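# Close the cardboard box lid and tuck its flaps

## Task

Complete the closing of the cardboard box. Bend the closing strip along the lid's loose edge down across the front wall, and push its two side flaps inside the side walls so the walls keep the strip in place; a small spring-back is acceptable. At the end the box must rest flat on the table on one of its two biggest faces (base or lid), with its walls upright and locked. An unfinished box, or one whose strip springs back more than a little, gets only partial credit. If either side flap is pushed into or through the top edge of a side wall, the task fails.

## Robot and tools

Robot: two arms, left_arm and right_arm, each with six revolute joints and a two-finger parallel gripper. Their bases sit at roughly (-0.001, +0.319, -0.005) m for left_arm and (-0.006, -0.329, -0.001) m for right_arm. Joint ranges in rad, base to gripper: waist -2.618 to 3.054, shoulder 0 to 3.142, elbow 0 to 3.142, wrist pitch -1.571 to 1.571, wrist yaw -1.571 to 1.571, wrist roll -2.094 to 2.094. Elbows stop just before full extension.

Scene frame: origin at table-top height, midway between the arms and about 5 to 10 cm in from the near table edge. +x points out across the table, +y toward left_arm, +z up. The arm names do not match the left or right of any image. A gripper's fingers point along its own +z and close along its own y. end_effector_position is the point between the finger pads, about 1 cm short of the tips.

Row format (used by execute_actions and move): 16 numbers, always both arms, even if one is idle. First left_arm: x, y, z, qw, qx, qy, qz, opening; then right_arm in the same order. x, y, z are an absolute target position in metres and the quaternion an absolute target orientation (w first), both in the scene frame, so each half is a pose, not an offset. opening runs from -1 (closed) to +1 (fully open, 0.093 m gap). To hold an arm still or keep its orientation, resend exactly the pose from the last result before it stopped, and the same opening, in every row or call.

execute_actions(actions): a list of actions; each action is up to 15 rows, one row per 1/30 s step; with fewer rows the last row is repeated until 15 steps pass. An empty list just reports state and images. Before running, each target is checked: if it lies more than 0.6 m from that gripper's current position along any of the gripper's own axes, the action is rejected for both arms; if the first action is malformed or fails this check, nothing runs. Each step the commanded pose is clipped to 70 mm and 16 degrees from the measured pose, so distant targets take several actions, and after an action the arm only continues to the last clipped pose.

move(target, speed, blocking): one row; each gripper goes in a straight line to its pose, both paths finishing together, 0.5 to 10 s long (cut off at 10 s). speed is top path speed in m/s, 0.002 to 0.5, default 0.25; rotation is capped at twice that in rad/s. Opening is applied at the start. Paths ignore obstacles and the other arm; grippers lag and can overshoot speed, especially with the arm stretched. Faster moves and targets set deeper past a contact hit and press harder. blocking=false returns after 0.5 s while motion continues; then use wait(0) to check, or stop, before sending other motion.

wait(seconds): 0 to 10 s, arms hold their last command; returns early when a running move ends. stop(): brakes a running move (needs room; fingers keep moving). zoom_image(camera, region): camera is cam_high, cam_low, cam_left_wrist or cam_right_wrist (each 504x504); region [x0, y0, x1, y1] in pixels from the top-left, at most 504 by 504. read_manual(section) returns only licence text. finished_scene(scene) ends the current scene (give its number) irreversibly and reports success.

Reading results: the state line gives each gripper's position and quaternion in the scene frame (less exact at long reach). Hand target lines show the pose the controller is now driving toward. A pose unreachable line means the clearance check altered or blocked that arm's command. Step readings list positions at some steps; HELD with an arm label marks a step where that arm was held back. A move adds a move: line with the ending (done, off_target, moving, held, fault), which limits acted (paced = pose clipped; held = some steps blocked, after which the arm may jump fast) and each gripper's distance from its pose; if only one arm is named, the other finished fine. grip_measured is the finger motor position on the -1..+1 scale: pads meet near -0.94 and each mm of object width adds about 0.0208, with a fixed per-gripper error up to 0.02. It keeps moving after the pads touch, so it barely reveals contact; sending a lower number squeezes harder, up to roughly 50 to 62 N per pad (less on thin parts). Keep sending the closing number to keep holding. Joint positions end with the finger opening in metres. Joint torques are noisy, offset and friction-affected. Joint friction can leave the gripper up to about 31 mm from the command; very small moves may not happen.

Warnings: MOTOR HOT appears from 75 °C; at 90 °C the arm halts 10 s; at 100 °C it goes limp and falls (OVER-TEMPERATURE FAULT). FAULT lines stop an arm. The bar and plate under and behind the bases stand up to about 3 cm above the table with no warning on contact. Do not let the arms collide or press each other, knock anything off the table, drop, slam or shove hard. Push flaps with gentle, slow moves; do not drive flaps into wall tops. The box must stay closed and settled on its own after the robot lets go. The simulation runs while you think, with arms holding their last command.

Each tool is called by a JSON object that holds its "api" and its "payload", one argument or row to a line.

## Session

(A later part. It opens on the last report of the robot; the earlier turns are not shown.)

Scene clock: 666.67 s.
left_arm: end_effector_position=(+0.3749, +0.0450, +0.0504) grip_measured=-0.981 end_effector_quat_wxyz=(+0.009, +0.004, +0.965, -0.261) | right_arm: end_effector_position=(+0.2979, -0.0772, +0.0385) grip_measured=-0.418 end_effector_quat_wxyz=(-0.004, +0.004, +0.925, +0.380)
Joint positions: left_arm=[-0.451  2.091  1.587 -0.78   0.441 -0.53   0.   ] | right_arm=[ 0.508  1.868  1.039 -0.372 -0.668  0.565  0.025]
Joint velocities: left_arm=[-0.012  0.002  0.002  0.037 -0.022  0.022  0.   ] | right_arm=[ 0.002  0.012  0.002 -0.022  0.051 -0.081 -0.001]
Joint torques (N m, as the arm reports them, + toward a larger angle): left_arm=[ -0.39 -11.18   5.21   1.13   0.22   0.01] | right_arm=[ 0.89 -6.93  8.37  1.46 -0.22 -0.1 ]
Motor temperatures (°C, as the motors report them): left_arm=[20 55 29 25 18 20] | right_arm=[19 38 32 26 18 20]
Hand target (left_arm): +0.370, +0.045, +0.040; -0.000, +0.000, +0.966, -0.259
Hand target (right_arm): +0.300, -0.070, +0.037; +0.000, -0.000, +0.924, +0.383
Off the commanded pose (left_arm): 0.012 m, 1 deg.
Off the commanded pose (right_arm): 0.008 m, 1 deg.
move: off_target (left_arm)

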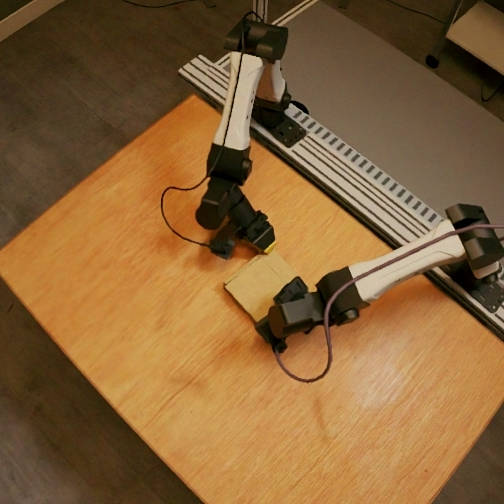

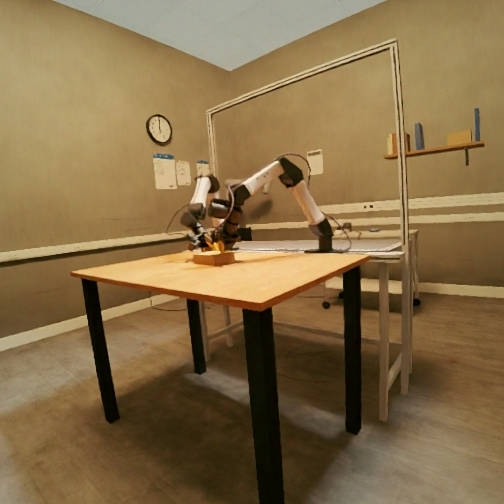

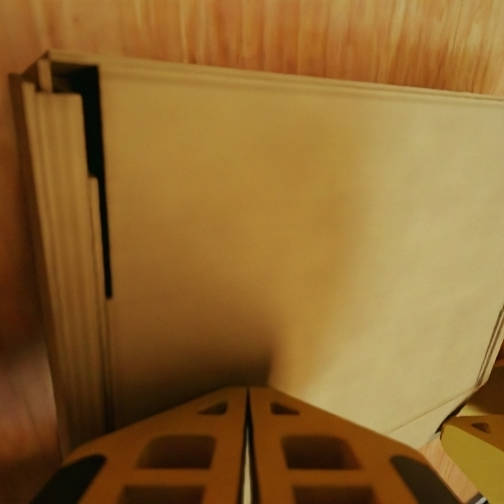

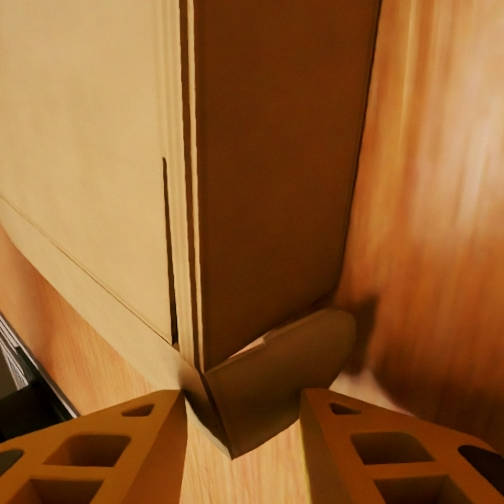

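{"api": "move", "payload": {
  "target": [0.37,0.045,0.040,0,0,0.966,-0.259,-1, 0.300,-0.088,0.057,0,0,0.924,0.383,-0.42],
  "speed": 0.02
}}

Scene clock: 672.20 s.
left_arm: end_effector_position=(+0.3749, +0.0450, +0.0504) grip_measured=-0.981 end_effector_quat_wxyz=(+0.009, +0.004, +0.965, -0.261) | right_arm: end_effector_position=(+0.2932, -0.0894, +0.0436) grip_measured=-0.418 end_effector_quat_wxyz=(-0.014, +0.010, +0.928, +0.373)
Joint positions: left_arm=[-0.451  2.091  1.587 -0.78   0.441 -0.53   0.   ] | right_arm=[ 0.483  1.839  1.039 -0.445 -0.672  0.537  0.025]
Joint velocities: left_arm=[ 0.012  0.017 -0.012  0.007 -0.007 -0.007  0.   ] | right_arm=[ 0.007  0.002  0.002 -0.051 -0.007  0.007  0.001]
Joint torques (N m, as the arm reports them, + toward a larger angle): left_arm=[ -0.32 -11.14   5.05   1.14   0.2    0.  ] | right_arm=[-0.78 -9.12 10.12  1.03 -0.32 -0.28]
Motor temperatures (°C, as the motors report them): left_arm=[20 55 29 25 18 20] | right_arm=[19 37 32 26 18 20]
Hand target (left_arm): +0.370, +0.045, +0.040; -0.000, +0.000, +0.966, -0.259
Hand target (right_arm): +0.300, -0.088, +0.057; +0.000, +0.000, +0.924, +0.383
Off the commanded pose (left_arm): 0.012 m, 1 deg.
Off the commanded pose (right_arm): 0.015 m, 2 deg.
move: off_target (left_arm, right_arm)

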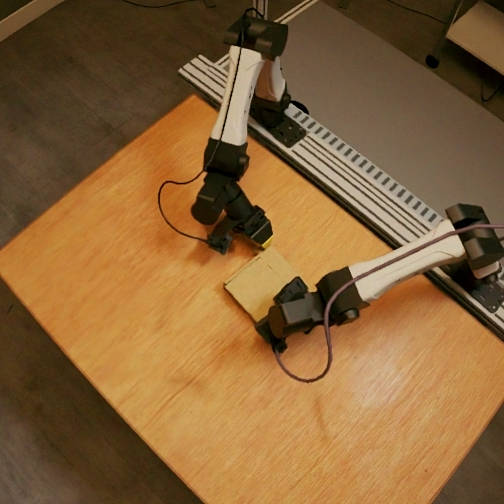

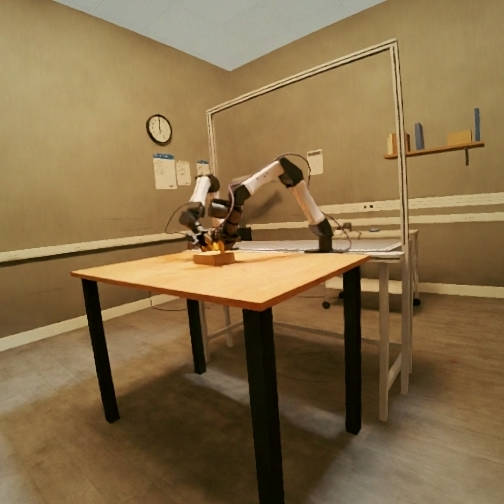

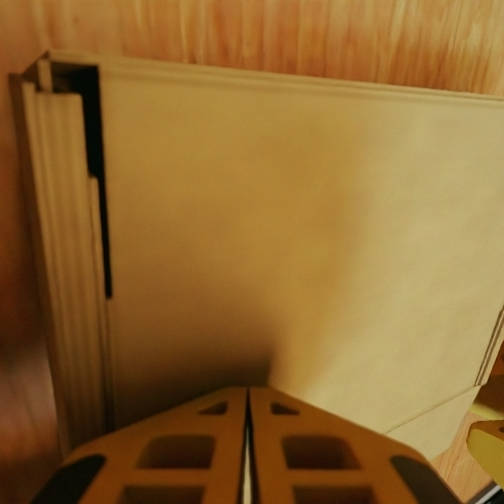

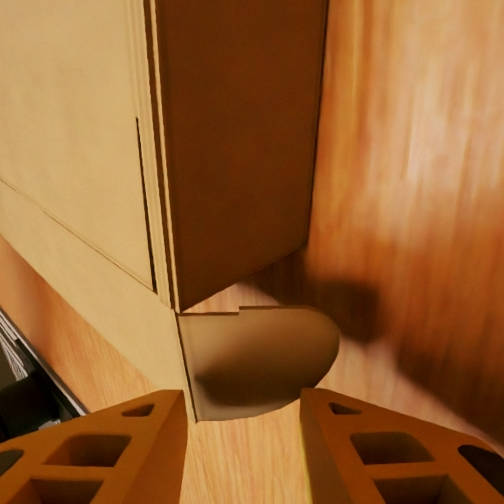

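{"api": "move", "payload": {
  "target": [0.37,0.045,0.040,0,0,0.966,-0.259,-1, 0.311,-0.080,0.060,0,0,0.924,0.383,-0.21],
  "speed": 0.015
}}

Scene clock: 698.40 s.
left_arm: end_effector_position=(+0.3759, +0.0442, +0.0506) grip_measured=-0.981 end_effector_quat_wxyz=(+0.011, +0.004, +0.965, -0.263) | right_arm: end_effector_position=(+0.3044, -0.0854, +0.0557) grip_measured=-0.211 end_effector_quat_wxyz=(-0.009, +0.008, +0.927, +0.374)
Joint positions: left_arm=[-0.451  2.092  1.587 -0.773  0.443 -0.531  0.   ] | right_arm=[ 0.483  1.851  1.107 -0.493 -0.669  0.535  0.035]
Joint velocities: left_arm=[-0.002  0.007 -0.002 -0.022 -0.051 -0.037  0.   ] | right_arm=[-0.007 -0.012 -0.012  0.037 -0.051 -0.022  0.001]
Joint torques (N m, as the arm reports them, + toward a larger angle): left_arm=[ -0.41 -11.25   5.06   1.11   0.22   0.  ] | right_arm=[-0.03 -7.26  9.92  1.32 -0.34 -0.21]
Motor temperatures (°C, as the motors report them): left_arm=[20 55 29 25 18 20] | right_arm=[19 39 34 25 18 20]
Hand target (left_arm): +0.370, +0.045, +0.040; -0.000, +0.000, +0.966, -0.259
Hand target (right_arm): +0.311, -0.080, +0.060; +0.000, +0.000, +0.924, +0.383
Off the commanded pose (left_arm): 0.012 m, 1 deg.
Off the commanded pose (right_arm): 0.010 m, 2 deg.
move: off_target (left_arm)

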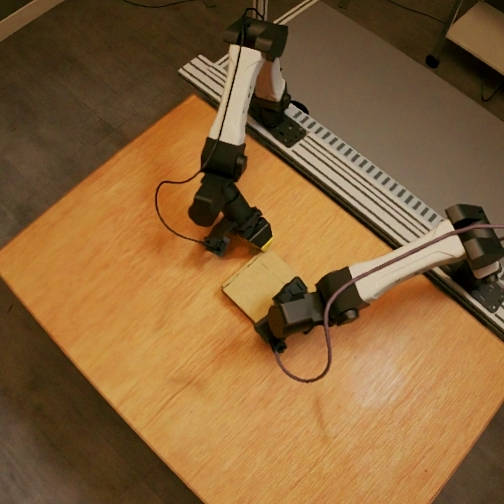

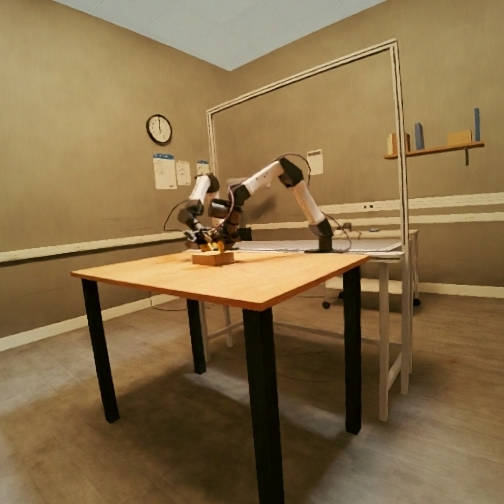

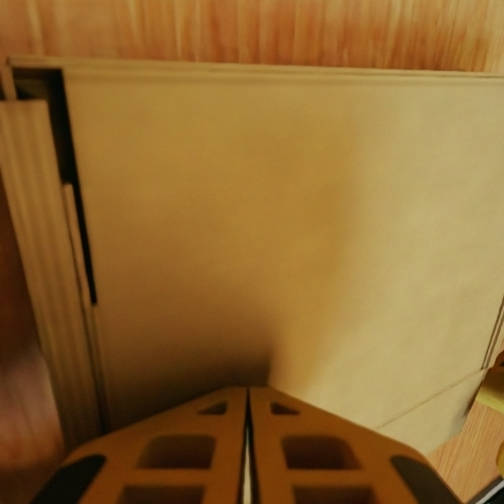

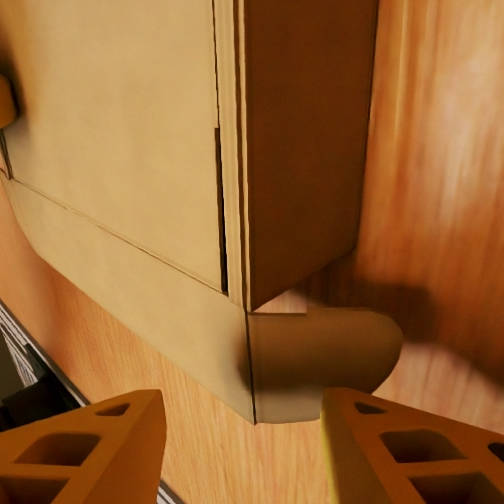

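{"api": "move", "payload": {
  "target": [0.37,0.045,0.036,0,0,0.966,-0.259,-1, 0.309,-0.080,0.040,0,0,0.924,0.383,-0.21],
  "speed": 0.015
}}

Scene clock: 707.97 s.
left_arm: end_effector_position=(+0.3760, +0.0441, +0.0506) grip_measured=-0.981 end_effector_quat_wxyz=(+0.011, +0.004, +0.965, -0.264) | right_arm: end_effector_position=(+0.3109, -0.0823, +0.0455) grip_measured=-0.211 end_effector_quat_wxyz=(+0.002, +0.004, +0.926, +0.378)
Joint positions: left_arm=[-0.451  2.092  1.587 -0.773  0.443 -0.531  0.   ] | right_arm=[ 0.483  1.882  1.095 -0.425 -0.669  0.535  0.035]
Joint velocities: left_arm=[-0.032  0.012  0.027 -0.081 -0.022  0.007  0.   ] | right_arm=[-0.007 -0.007 -0.012 -0.066 -0.007 -0.066  0.001]
Joint torques (N m, as the arm reports them, + toward a larger angle): left_arm=[ -0.47 -10.77   4.29   1.2    0.19   0.02] | right_arm=[ 0.   -7.29  6.39  1.42 -0.35 -0.2 ]
Motor temperatures (°C, as the motors report them): left_arm=[20 56 29 25 18 20] | right_arm=[19 38 34 25 18 20]
Hand target (left_arm): +0.370, +0.045, +0.036; -0.000, +0.000, +0.966, -0.259
Hand target (right_arm): +0.309, -0.080, +0.040; +0.000, -0.000, +0.924, +0.383
Off the commanded pose (left_arm): 0.016 m, 1 deg.
Off the commanded pose (right_arm): 0.006 m, 1 deg.
move: off_target (left_arm)

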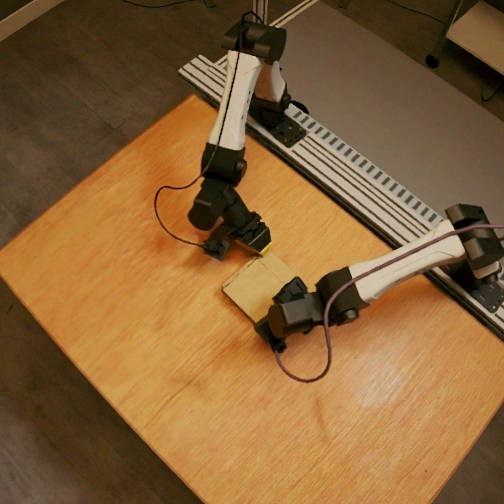

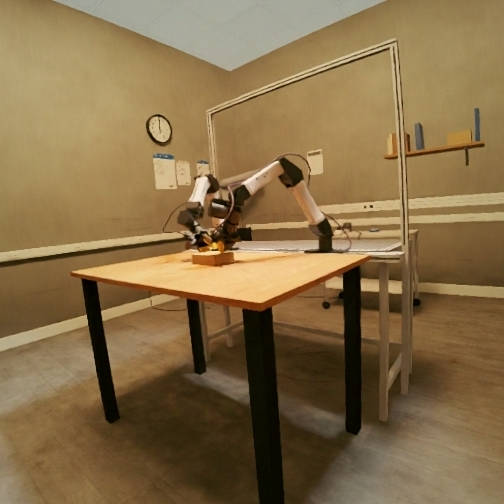

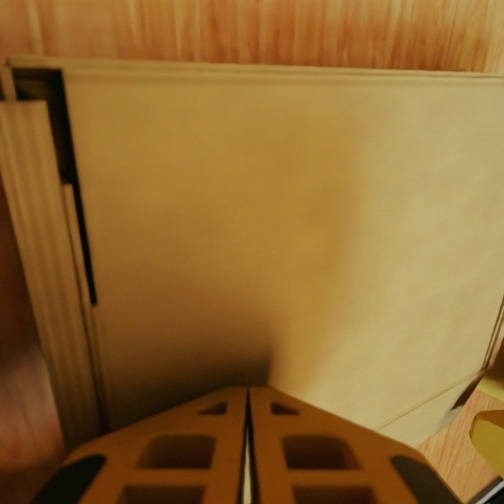

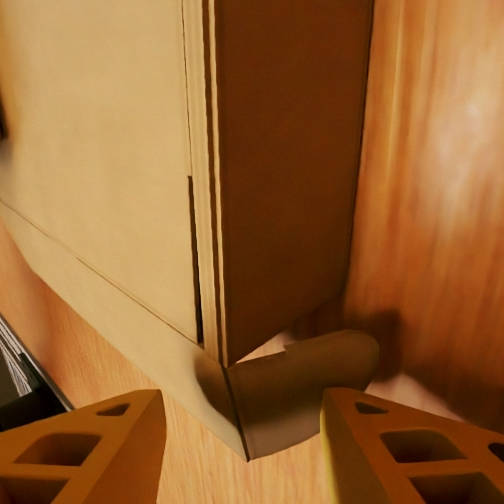

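{"api": "move", "payload": {
  "target": [0.37,0.045,0.036,0,0,0.966,-0.259,-1, 0.303,-0.068,0.044,0,0,0.924,0.383,-0.40],
  "speed": 0.012
}}

Scene clock: 725.70 s.
left_arm: end_effector_position=(+0.3769, +0.0437, +0.0509) grip_measured=-0.981 end_effector_quat_wxyz=(+0.013, +0.005, +0.964, -0.265) | right_arm: end_effector_position=(+0.3059, -0.0730, +0.0449) grip_measured=-0.398 end_effector_quat_wxyz=(-0.002, +0.004, +0.925, +0.379)
Joint positions: left_arm=[-0.451  2.092  1.587 -0.769  0.443 -0.531  0.   ] | right_arm=[ 0.511  1.882  1.088 -0.403 -0.664  0.568  0.026]
Joint velocities: left_arm=[-0.007 -0.007 -0.007  0.007 -0.037 -0.037  0.   ] | right_arm=[ 0.002 -0.017 -0.002  0.051 -0.007  0.007  0.   ]
Joint torques (N m, as the arm reports them, + toward a larger angle): left_arm=[ -0.45 -10.74   4.27   1.2    0.22   0.02] | right_arm=[ 0.78 -8.39  6.36  1.46 -0.26 -0.07]
Motor temperatures (°C, as the motors report them): left_arm=[20 55 28 25 18 20] | right_arm=[19 37 32 26 18 20]
Hand target (left_arm): +0.370, +0.045, +0.036; -0.000, +0.000, +0.966, -0.259
Hand target (right_arm): +0.303, -0.068, +0.044; -0.000, -0.000, +0.924, +0.383
Off the commanded pose (left_arm): 0.016 m, 2 deg.
Off the commanded pose (right_arm): 0.006 m, 1 deg.
move: off_target (left_arm)

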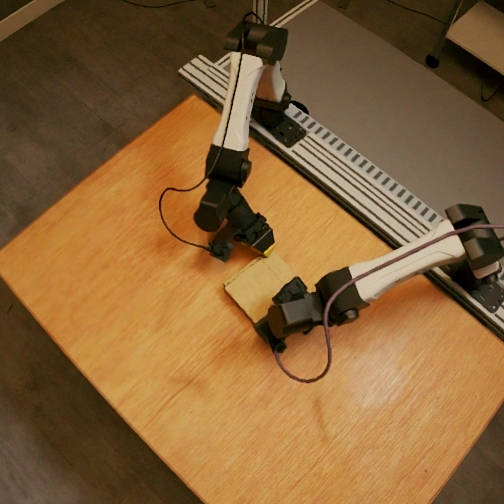

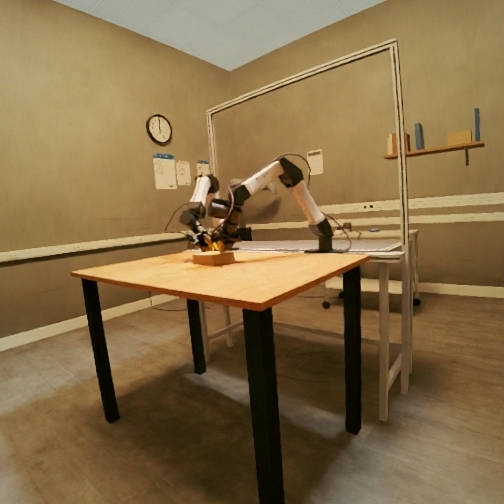

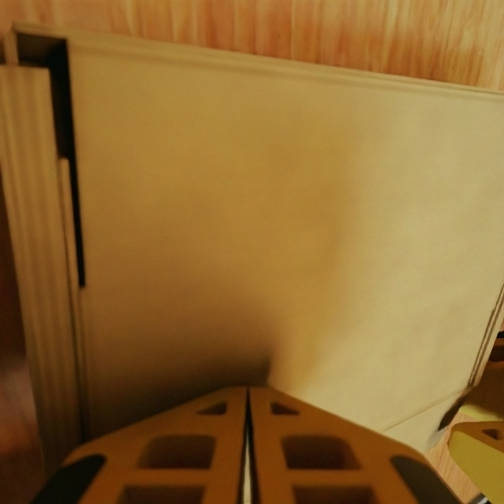

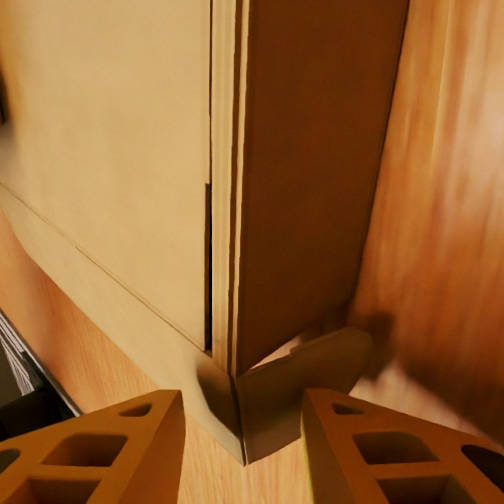

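{"api": "move", "payload": {
  "target": [0.36,0.06,0.10,0,0,0.966,-0.259,-1, 0.30,-0.11,0.09,0,0,0.924,0.383,-0.21],
  "speed": 0.05
}}

{"api": "move", "payload": {
  "target": [0.30,0.25,0.15,0.17,0,0.985,0,-1, 0.30,0.0,0.21,0.17,0,0.985,0,-0.21],
  "speed": 0.15
}}

Scene clock: 742.33 s.
left_arm: end_effector_position=(+0.3549, +0.0599, +0.0839) grip_measured=-0.981 end_effector_quat_wxyz=(-0.013, -0.004, +0.968, -0.250) | right_arm: end_effector_position=(+0.2956, -0.1101, +0.0786) grip_measured=-0.211 end_effector_quat_wxyz=(-0.012, +0.008, +0.927, +0.375)
Joint positions: left_arm=[-0.442  2.009  1.612 -0.942  0.443 -0.526  0.   ] | right_arm=[ 0.423  1.763  1.103 -0.627 -0.692  0.463  0.035]
Joint velocities: left_arm=[-0.002  0.007  0.012  0.066 -0.007 -0.051  0.   ] | right_arm=[-0.007  0.007 -0.017 -0.037 -0.022  0.022  0.   ]
Joint torques (N m, as the arm reports them, + toward a larger angle): left_arm=[  0.37 -12.77   9.76   0.73   0.25   0.15] | right_arm=[-0.72 -8.6  10.04  0.94 -0.37 -0.31]
Motor temperatures (°C, as the motors report them): left_arm=[20 56 28 25 18 20] | right_arm=[19 38 31 26 18 20]
Hand target (left_arm): +0.360, +0.060, +0.100; +0.000, +0.000, +0.966, -0.259
Hand target (right_arm): +0.300, -0.110, +0.090; -0.000, +0.000, +0.924, +0.383
Off the commanded pose (left_arm): 0.017 m, 2 deg.
Off the commanded pose (right_arm): 0.012 m, 2 deg.
move: off_target (left_arm, right_arm)

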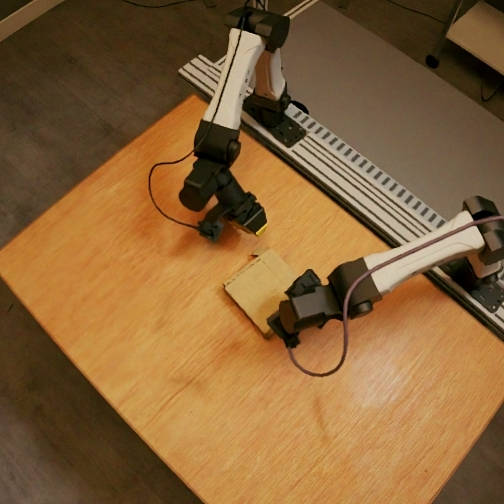

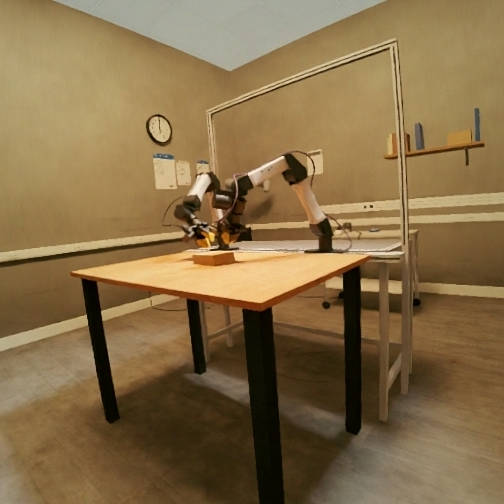

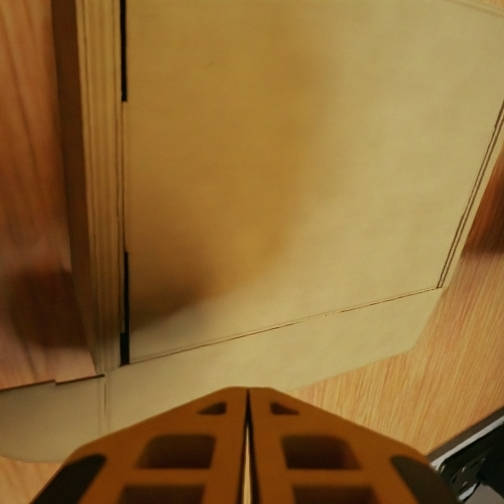

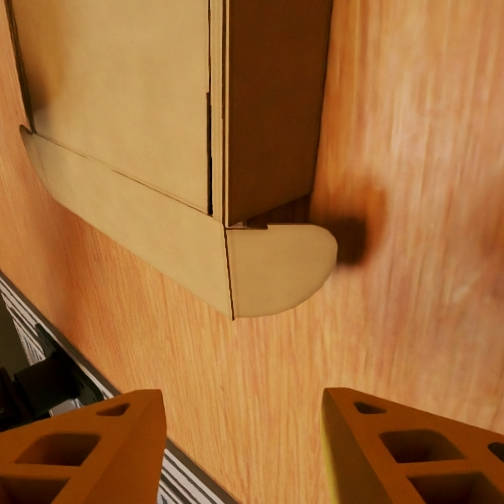

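Scene clock: 745.83 s.
left_arm: end_effector_position=(+0.3049, +0.2434, +0.1540) grip_measured=-0.981 end_effector_quat_wxyz=(+0.176, -0.001, +0.984, -0.007) | right_arm: end_effector_position=(+0.3014, -0.0055, +0.2111) grip_measured=-0.211 end_effector_quat_wxyz=(+0.169, -0.004, +0.986, +0.002)
Joint positions: left_arm=[-0.28   1.402  1.227 -1.039 -0.106 -0.289  0.   ] | right_arm=[ 1.01   2.195  2.393 -1.576  0.29   0.889  0.035]
Joint velocities: left_arm=[ 0.007  0.012 -0.002 -0.037  0.022  0.007  0.   ] | right_arm=[-0.017 -0.022  0.002 -0.051 -0.007 -0.022  0.001]
Joint torques (N m, as the arm reports them, + toward a larger angle): left_arm=[ 0.36 -7.03  5.56  1.04 -0.14  0.13] | right_arm=[ 0.39 -9.57  9.74  0.79  0.33 -0.07]
Motor temperatures (°C, as the motors report them): left_arm=[20 55 29 25 18 20] | right_arm=[19 38 32 25 18 20]
Hand target (left_arm): +0.298, +0.249, +0.150; +0.168, -0.000, +0.986, +0.001
Hand target (right_arm): +0.300, -0.003, +0.212; +0.172, -0.002, +0.985, +0.000
Off the commanded pose (left_arm): 0.009 m, 1 deg.
Off the commanded pose (right_arm): 0.006 m, 1 deg.
joint sent to its limit (right arm) — the command would take joint 4 (wrist pitch) past its lower limit, so that joint was sent only as far as its limit.
move: done

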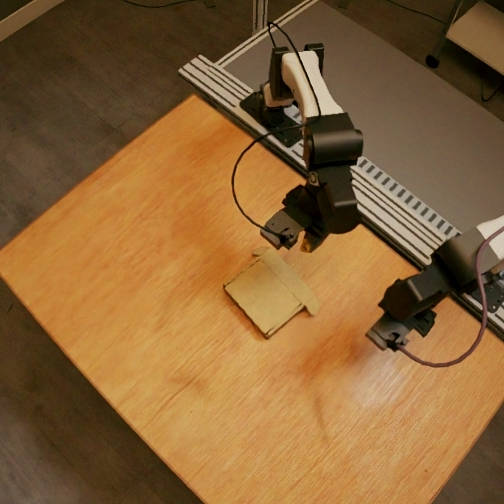

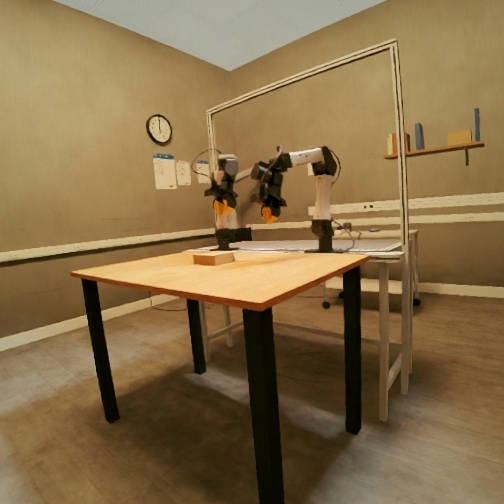

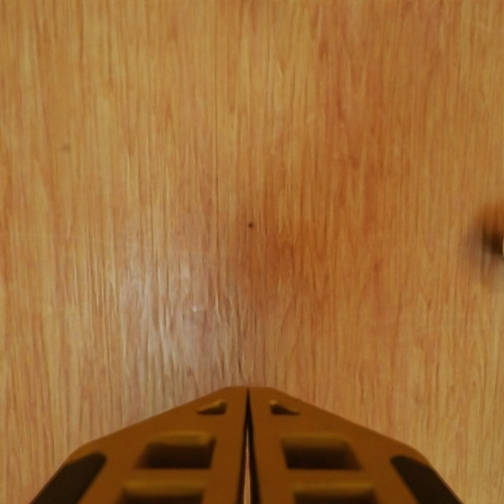

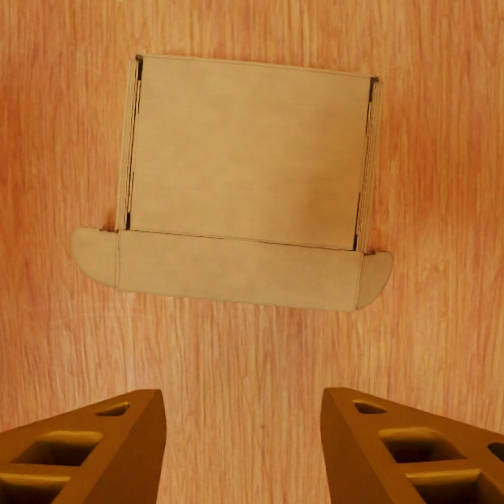

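{"api": "move", "payload": {
  "target": [0.30,0.25,0.15,0.17,0,0.985,0,-1, 0.378,-0.135,0.10,0,-0.707,0.707,0,0.6],
  "speed": 0.2
}}

{"api": "move", "payload": {
  "target": [0.30,0.25,0.15,0.17,0,0.985,0,-1, 0.378,-0.125,0.022,0,-0.707,0.707,0,0.6],
  "speed": 0.06
}}

Scene clock: 788.70 s.
left_arm: end_effector_position=(+0.3053, +0.2451, +0.1540) grip_measured=-0.981 end_effector_quat_wxyz=(+0.176, -0.001, +0.984, -0.006) | right_arm: end_effector_position=(+0.3763, -0.1328, +0.1001) grip_measured=+0.598 end_effector_quat_wxyz=(-0.002, +0.703, -0.711, -0.000)
Joint positions: left_arm=[-0.275  1.402  1.227 -1.039 -0.106 -0.282  0.   ] | right_arm=[ 0.572  2.222  2.046 -1.399  0.027 -1.068  0.074]
Joint velocities: left_arm=[ 0.002 -0.007  0.007 -0.051 -0.022 -0.037  0.   ] | right_arm=[-0.002  0.007 -0.007 -0.007 -0.037 -0.022  0.   ]
Joint torques (N m, as the arm reports them, + toward a larger angle): left_arm=[ 0.48 -6.61  5.77  1.08 -0.12  0.15] | right_arm=[ -0.51 -10.05  10.     0.32  -0.01  -0.22]
Motor temperatures (°C, as the motors report them): left_arm=[20 48 29 25 18 20] | right_arm=[19 43 33 24 18 20]
Hand target (left_arm): +0.300, +0.250, +0.150; +0.170, -0.000, +0.985, +0.000
Hand target (right_arm): +0.377, -0.133, +0.101; -0.001, +0.707, -0.707, -0.003
Off the commanded pose (left_arm): 0.008 m, 1 deg.
Off the commanded pose (right_arm): 0.003 m, 1 deg.
move: done

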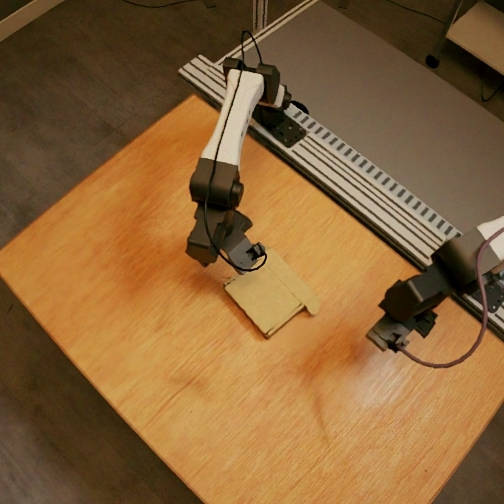

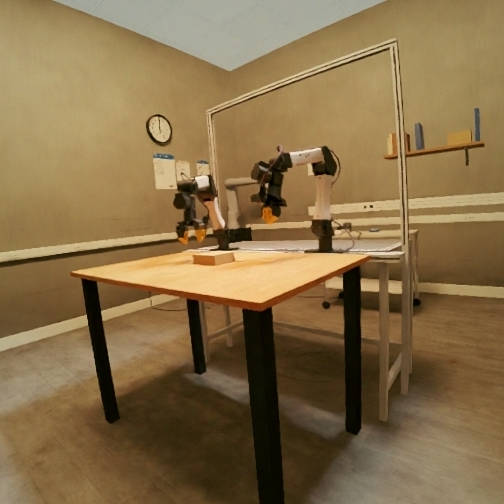

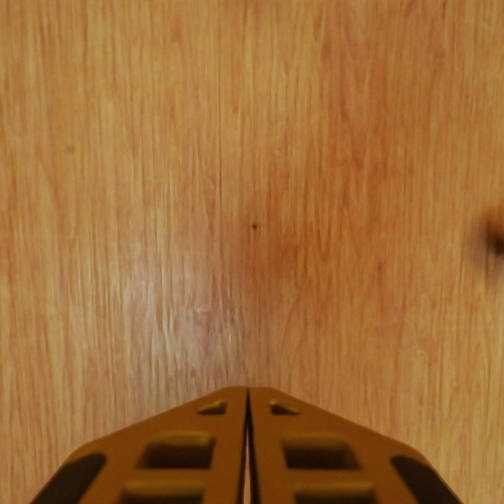

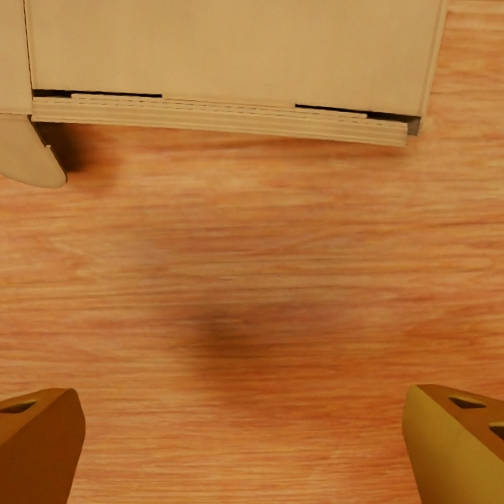

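Scene clock: 790.47 s.
left_arm: end_effector_position=(+0.3053, +0.2451, +0.1540) grip_measured=-0.981 end_effector_quat_wxyz=(+0.176, -0.000, +0.984, -0.006) | right_arm: end_effector_position=(+0.3795, -0.1287, +0.0280) grip_measured=+0.598 end_effector_quat_wxyz=(+0.001, +0.703, -0.711, -0.001)
Joint positions: left_arm=[-0.275  1.402  1.227 -1.039 -0.106 -0.281  0.   ] | right_arm=[ 0.572  2.27   1.837 -1.15   0.027 -1.068  0.074]
Joint velocities: left_arm=[ 0.007  0.012  0.002 -0.022  0.051 -0.022  0.   ] | right_arm=[ 0.012 -0.027  0.007  0.022 -0.007 -0.022  0.   ]
Joint torques (N m, as the arm reports them, + toward a larger angle): left_arm=[ 0.45 -6.77  5.66  1.07 -0.1   0.13] | right_arm=[  0.45 -10.62   6.63   0.62   0.04  -0.16]
Motor temperatures (°C, as the motors report them): left_arm=[20 47 29 25 18 20] | right_arm=[19 43 33 24 18 20]
Hand target (left_arm): +0.300, +0.250, +0.150; +0.170, +0.000, +0.985, +0.000
Hand target (right_arm): +0.378, -0.125, +0.022; +0.000, +0.707, -0.707, -0.000
Off the commanded pose (left_arm): 0.008 m, 1 deg.
Off the commanded pose (right_arm): 0.007 m, 1 deg.
move: done

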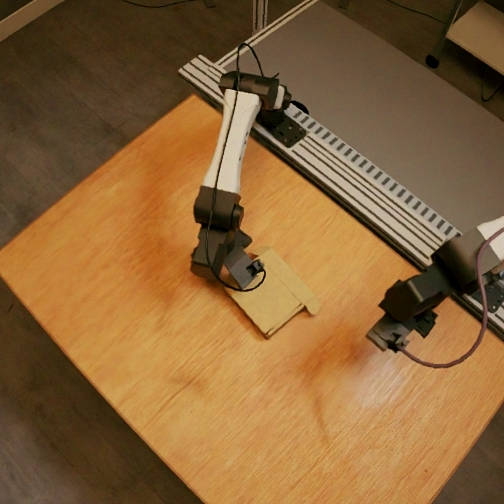

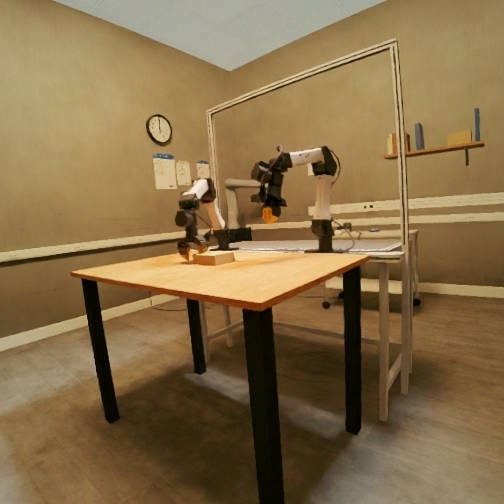

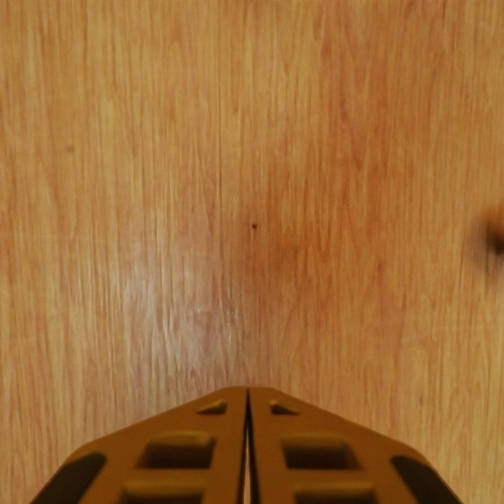

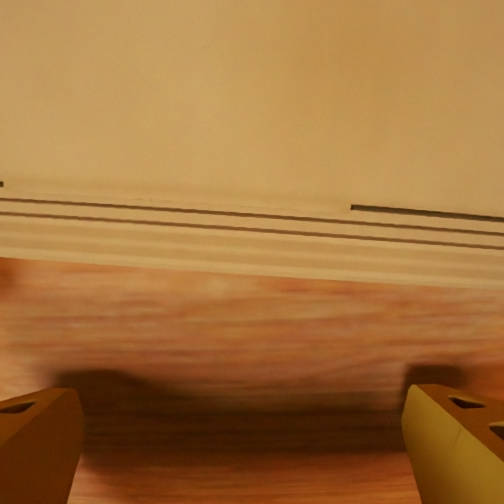

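{"api": "move", "payload": {
  "target": [0.30,0.25,0.15,0.17,0,0.985,0,-1, 0.382,-0.090,0.026,0,-0.707,0.707,0,0.5],
  "speed": 0.02
}}

Scene clock: 798.73 s.
left_arm: end_effector_position=(+0.3053, +0.2451, +0.1540) grip_measured=-0.981 end_effector_quat_wxyz=(+0.176, -0.000, +0.984, -0.006) | right_arm: end_effector_position=(+0.3846, -0.0962, +0.0262) grip_measured=+0.502 end_effector_quat_wxyz=(-0.003, +0.706, -0.708, +0.001)
Joint positions: left_arm=[-0.275  1.402  1.227 -1.039 -0.106 -0.281  0.   ] | right_arm=[ 0.63   2.355  1.972 -1.192  0.029 -1.017  0.069]
Joint velocities: left_arm=[-0.017 -0.017 -0.002  0.022  0.051  0.051  0.   ] | right_arm=[-0.002  0.002 -0.007  0.007 -0.037  0.037 -0.001]
Joint torques (N m, as the arm reports them, + toward a larger angle): left_arm=[ 0.37 -6.58  5.68  1.09 -0.06  0.12] | right_arm=[  0.95 -10.9    9.98   0.32   0.04  -0.04]
Motor temperatures (°C, as the motors report them): left_arm=[20 46 29 25 18 20] | right_arm=[19 44 33 23 18 20]
Hand target (left_arm): +0.300, +0.250, +0.150; +0.170, +0.000, +0.985, +0.000
Hand target (right_arm): +0.382, -0.090, +0.026; -0.000, +0.707, -0.707, +0.000
Off the commanded pose (left_arm): 0.008 m, 1 deg.
Off the commanded pose (right_arm): 0.007 m, 0 deg.
move: done

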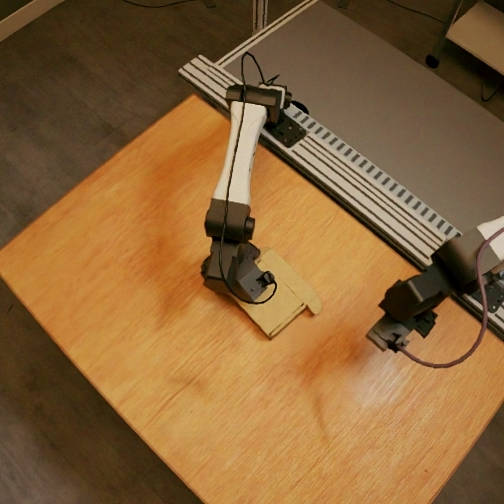

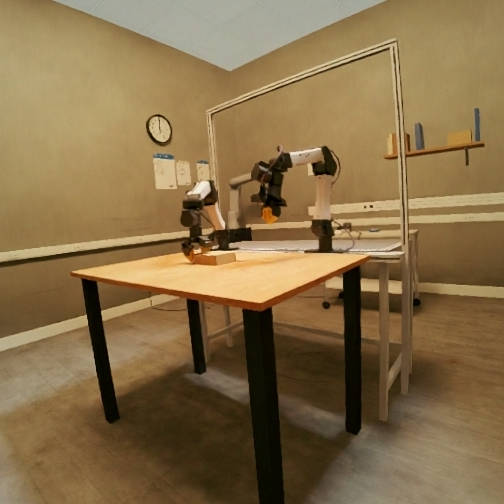

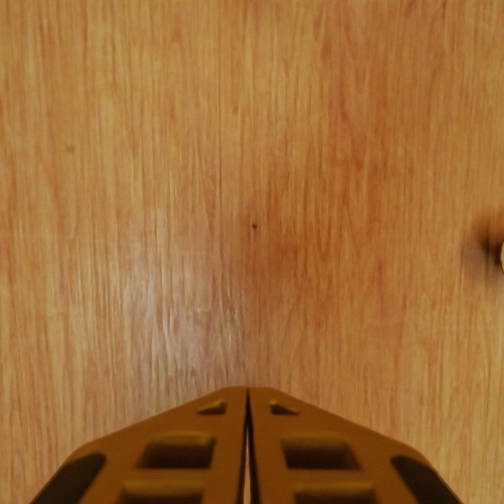

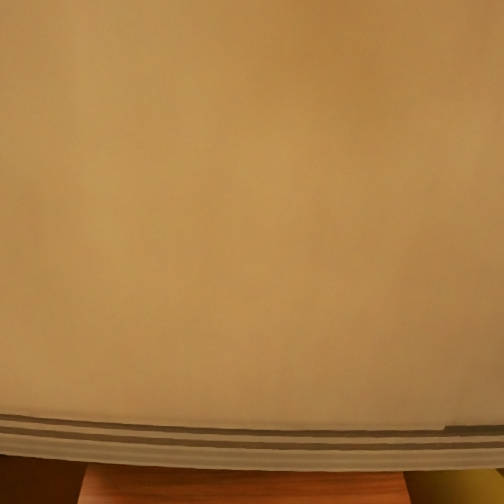

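{"api": "move", "payload": {
  "target": [0.312,0.115,0.085,0,0,0.924,-0.383,-0.21, 0.382,-0.086,0.026,0,-0.707,0.707,0,0.5],
  "speed": 0.08
}}

Scene clock: 813.03 s.
left_arm: end_effector_position=(+0.3157, +0.1161, +0.0896) grip_measured=-0.212 end_effector_quat_wxyz=(+0.007, +0.004, +0.926, -0.378) | right_arm: end_effector_position=(+0.3843, -0.0937, +0.0260) grip_measured=+0.502 end_effector_quat_wxyz=(-0.001, +0.705, -0.709, +0.000)
Joint positions: left_arm=[-0.247  1.738  1.163 -0.713  0.723 -0.365  0.035] | right_arm=[ 0.635  2.366  1.99  -1.204  0.029 -1.009  0.069]
Joint velocities: left_arm=[-0.007  0.002 -0.007  0.022  0.037 -0.081  0.   ] | right_arm=[-0.007 -0.007 -0.012 -0.007  0.022 -0.037  0.001]
Joint torques (N m, as the arm reports them, + toward a larger angle): left_arm=[-0.24 -8.06  5.14  1.18  0.42  0.01] | right_arm=[  1.02 -10.83  10.     0.32   0.03  -0.06]
Motor temperatures (°C, as the motors report them): left_arm=[20 45 29 25 18 20] | right_arm=[20 47 33 23 18 20]
Hand target (left_arm): +0.313, +0.115, +0.084; +0.000, +0.000, +0.924, -0.383
Hand target (right_arm): +0.382, -0.086, +0.026; -0.000, +0.707, -0.707, +0.000
Off the commanded pose (left_arm): 0.006 m, 1 deg.
Off the commanded pose (right_arm): 0.008 m, 0 deg.
move: done

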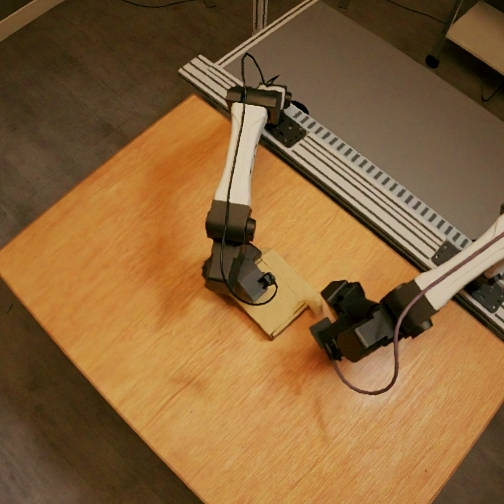

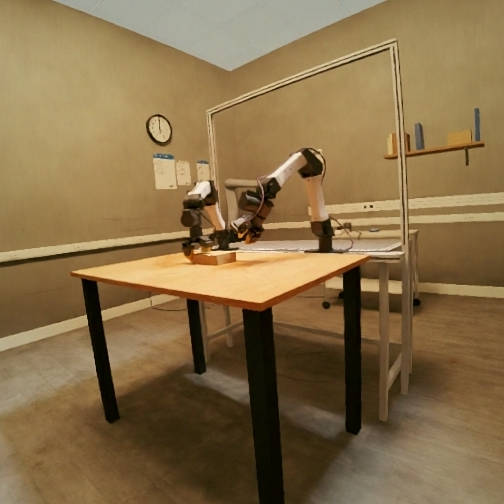

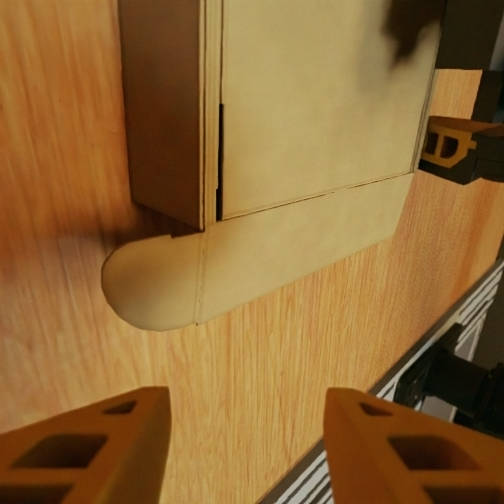

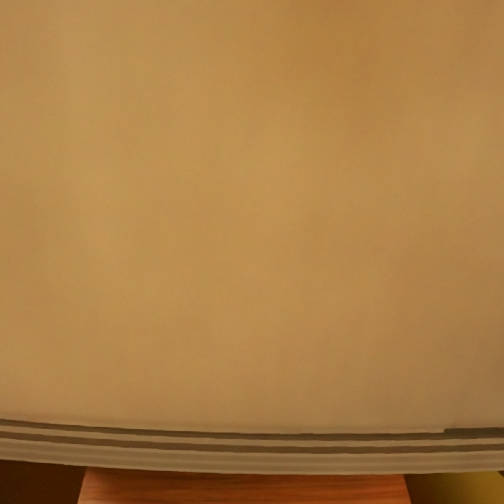

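{"api": "move", "payload": {
  "target": [0.320,0.097,0.059,0,0,0.924,-0.383,-0.21, 0.382,-0.086,0.026,0,-0.707,0.707,0,0.5],
  "speed": 0.03
}}

Scene clock: 826.50 s.
left_arm: end_effector_position=(+0.3238, +0.0995, +0.0654) grip_measured=-0.212 end_effector_quat_wxyz=(+0.003, +0.000, +0.923, -0.384) | right_arm: end_effector_position=(+0.3843, -0.0937, +0.0260) grip_measured=+0.502 end_effector_quat_wxyz=(-0.001, +0.705, -0.709, +0.000)
Joint positions: left_arm=[-0.282  1.814  1.145 -0.587  0.725 -0.422  0.035] | right_arm=[ 0.635  2.366  1.99  -1.204  0.029 -1.009  0.069]
Joint velocities: left_arm=[ 0.002 -0.032 -0.002 -0.007 -0.007  0.007  0.   ] | right_arm=[-0.012 -0.017 -0.012 -0.066  0.051  0.066  0.   ]
Joint torques (N m, as the arm reports them, + toward a larger angle): left_arm=[-0.73 -8.83  5.03  1.22  0.31  0.04] | right_arm=[  1.04 -10.84  10.01   0.32   0.03  -0.06]
Motor temperatures (°C, as the motors report them): left_arm=[20 45 29 25 18 20] | right_arm=[20 48 34 23 18 20]
Hand target (left_arm): +0.320, +0.097, +0.059; -0.000, -0.000, +0.924, -0.383
Hand target (right_arm): +0.382, -0.086, +0.026; -0.000, +0.707, -0.707, +0.000
Off the commanded pose (left_arm): 0.008 m, 0 deg.
Off the commanded pose (right_arm): 0.008 m, 0 deg.
move: done

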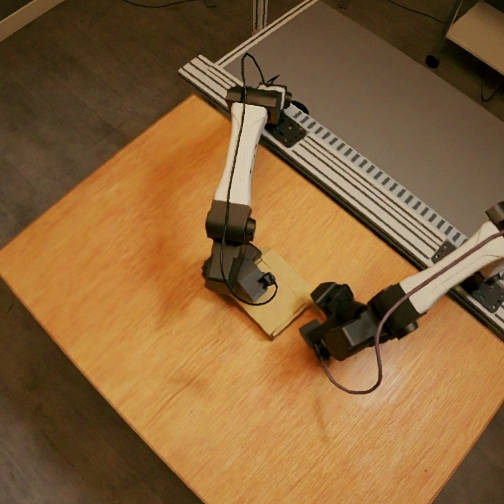

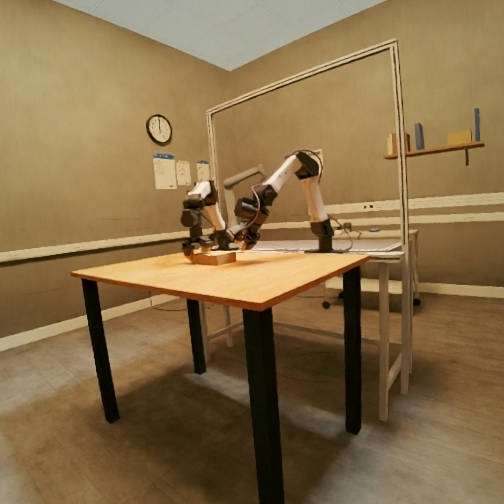

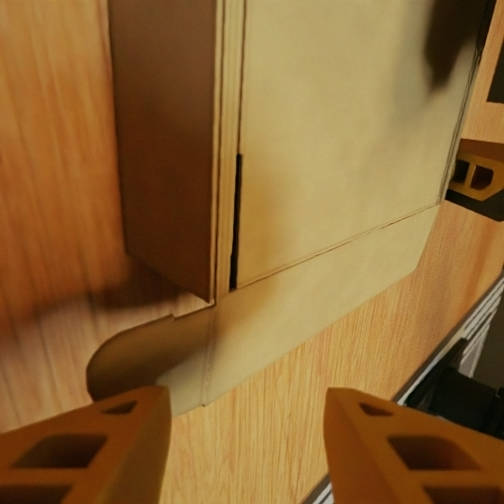

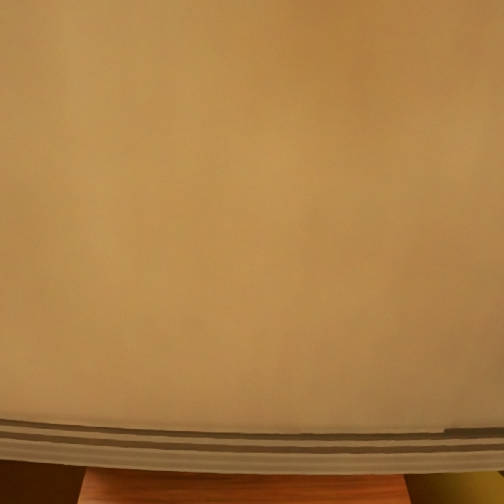

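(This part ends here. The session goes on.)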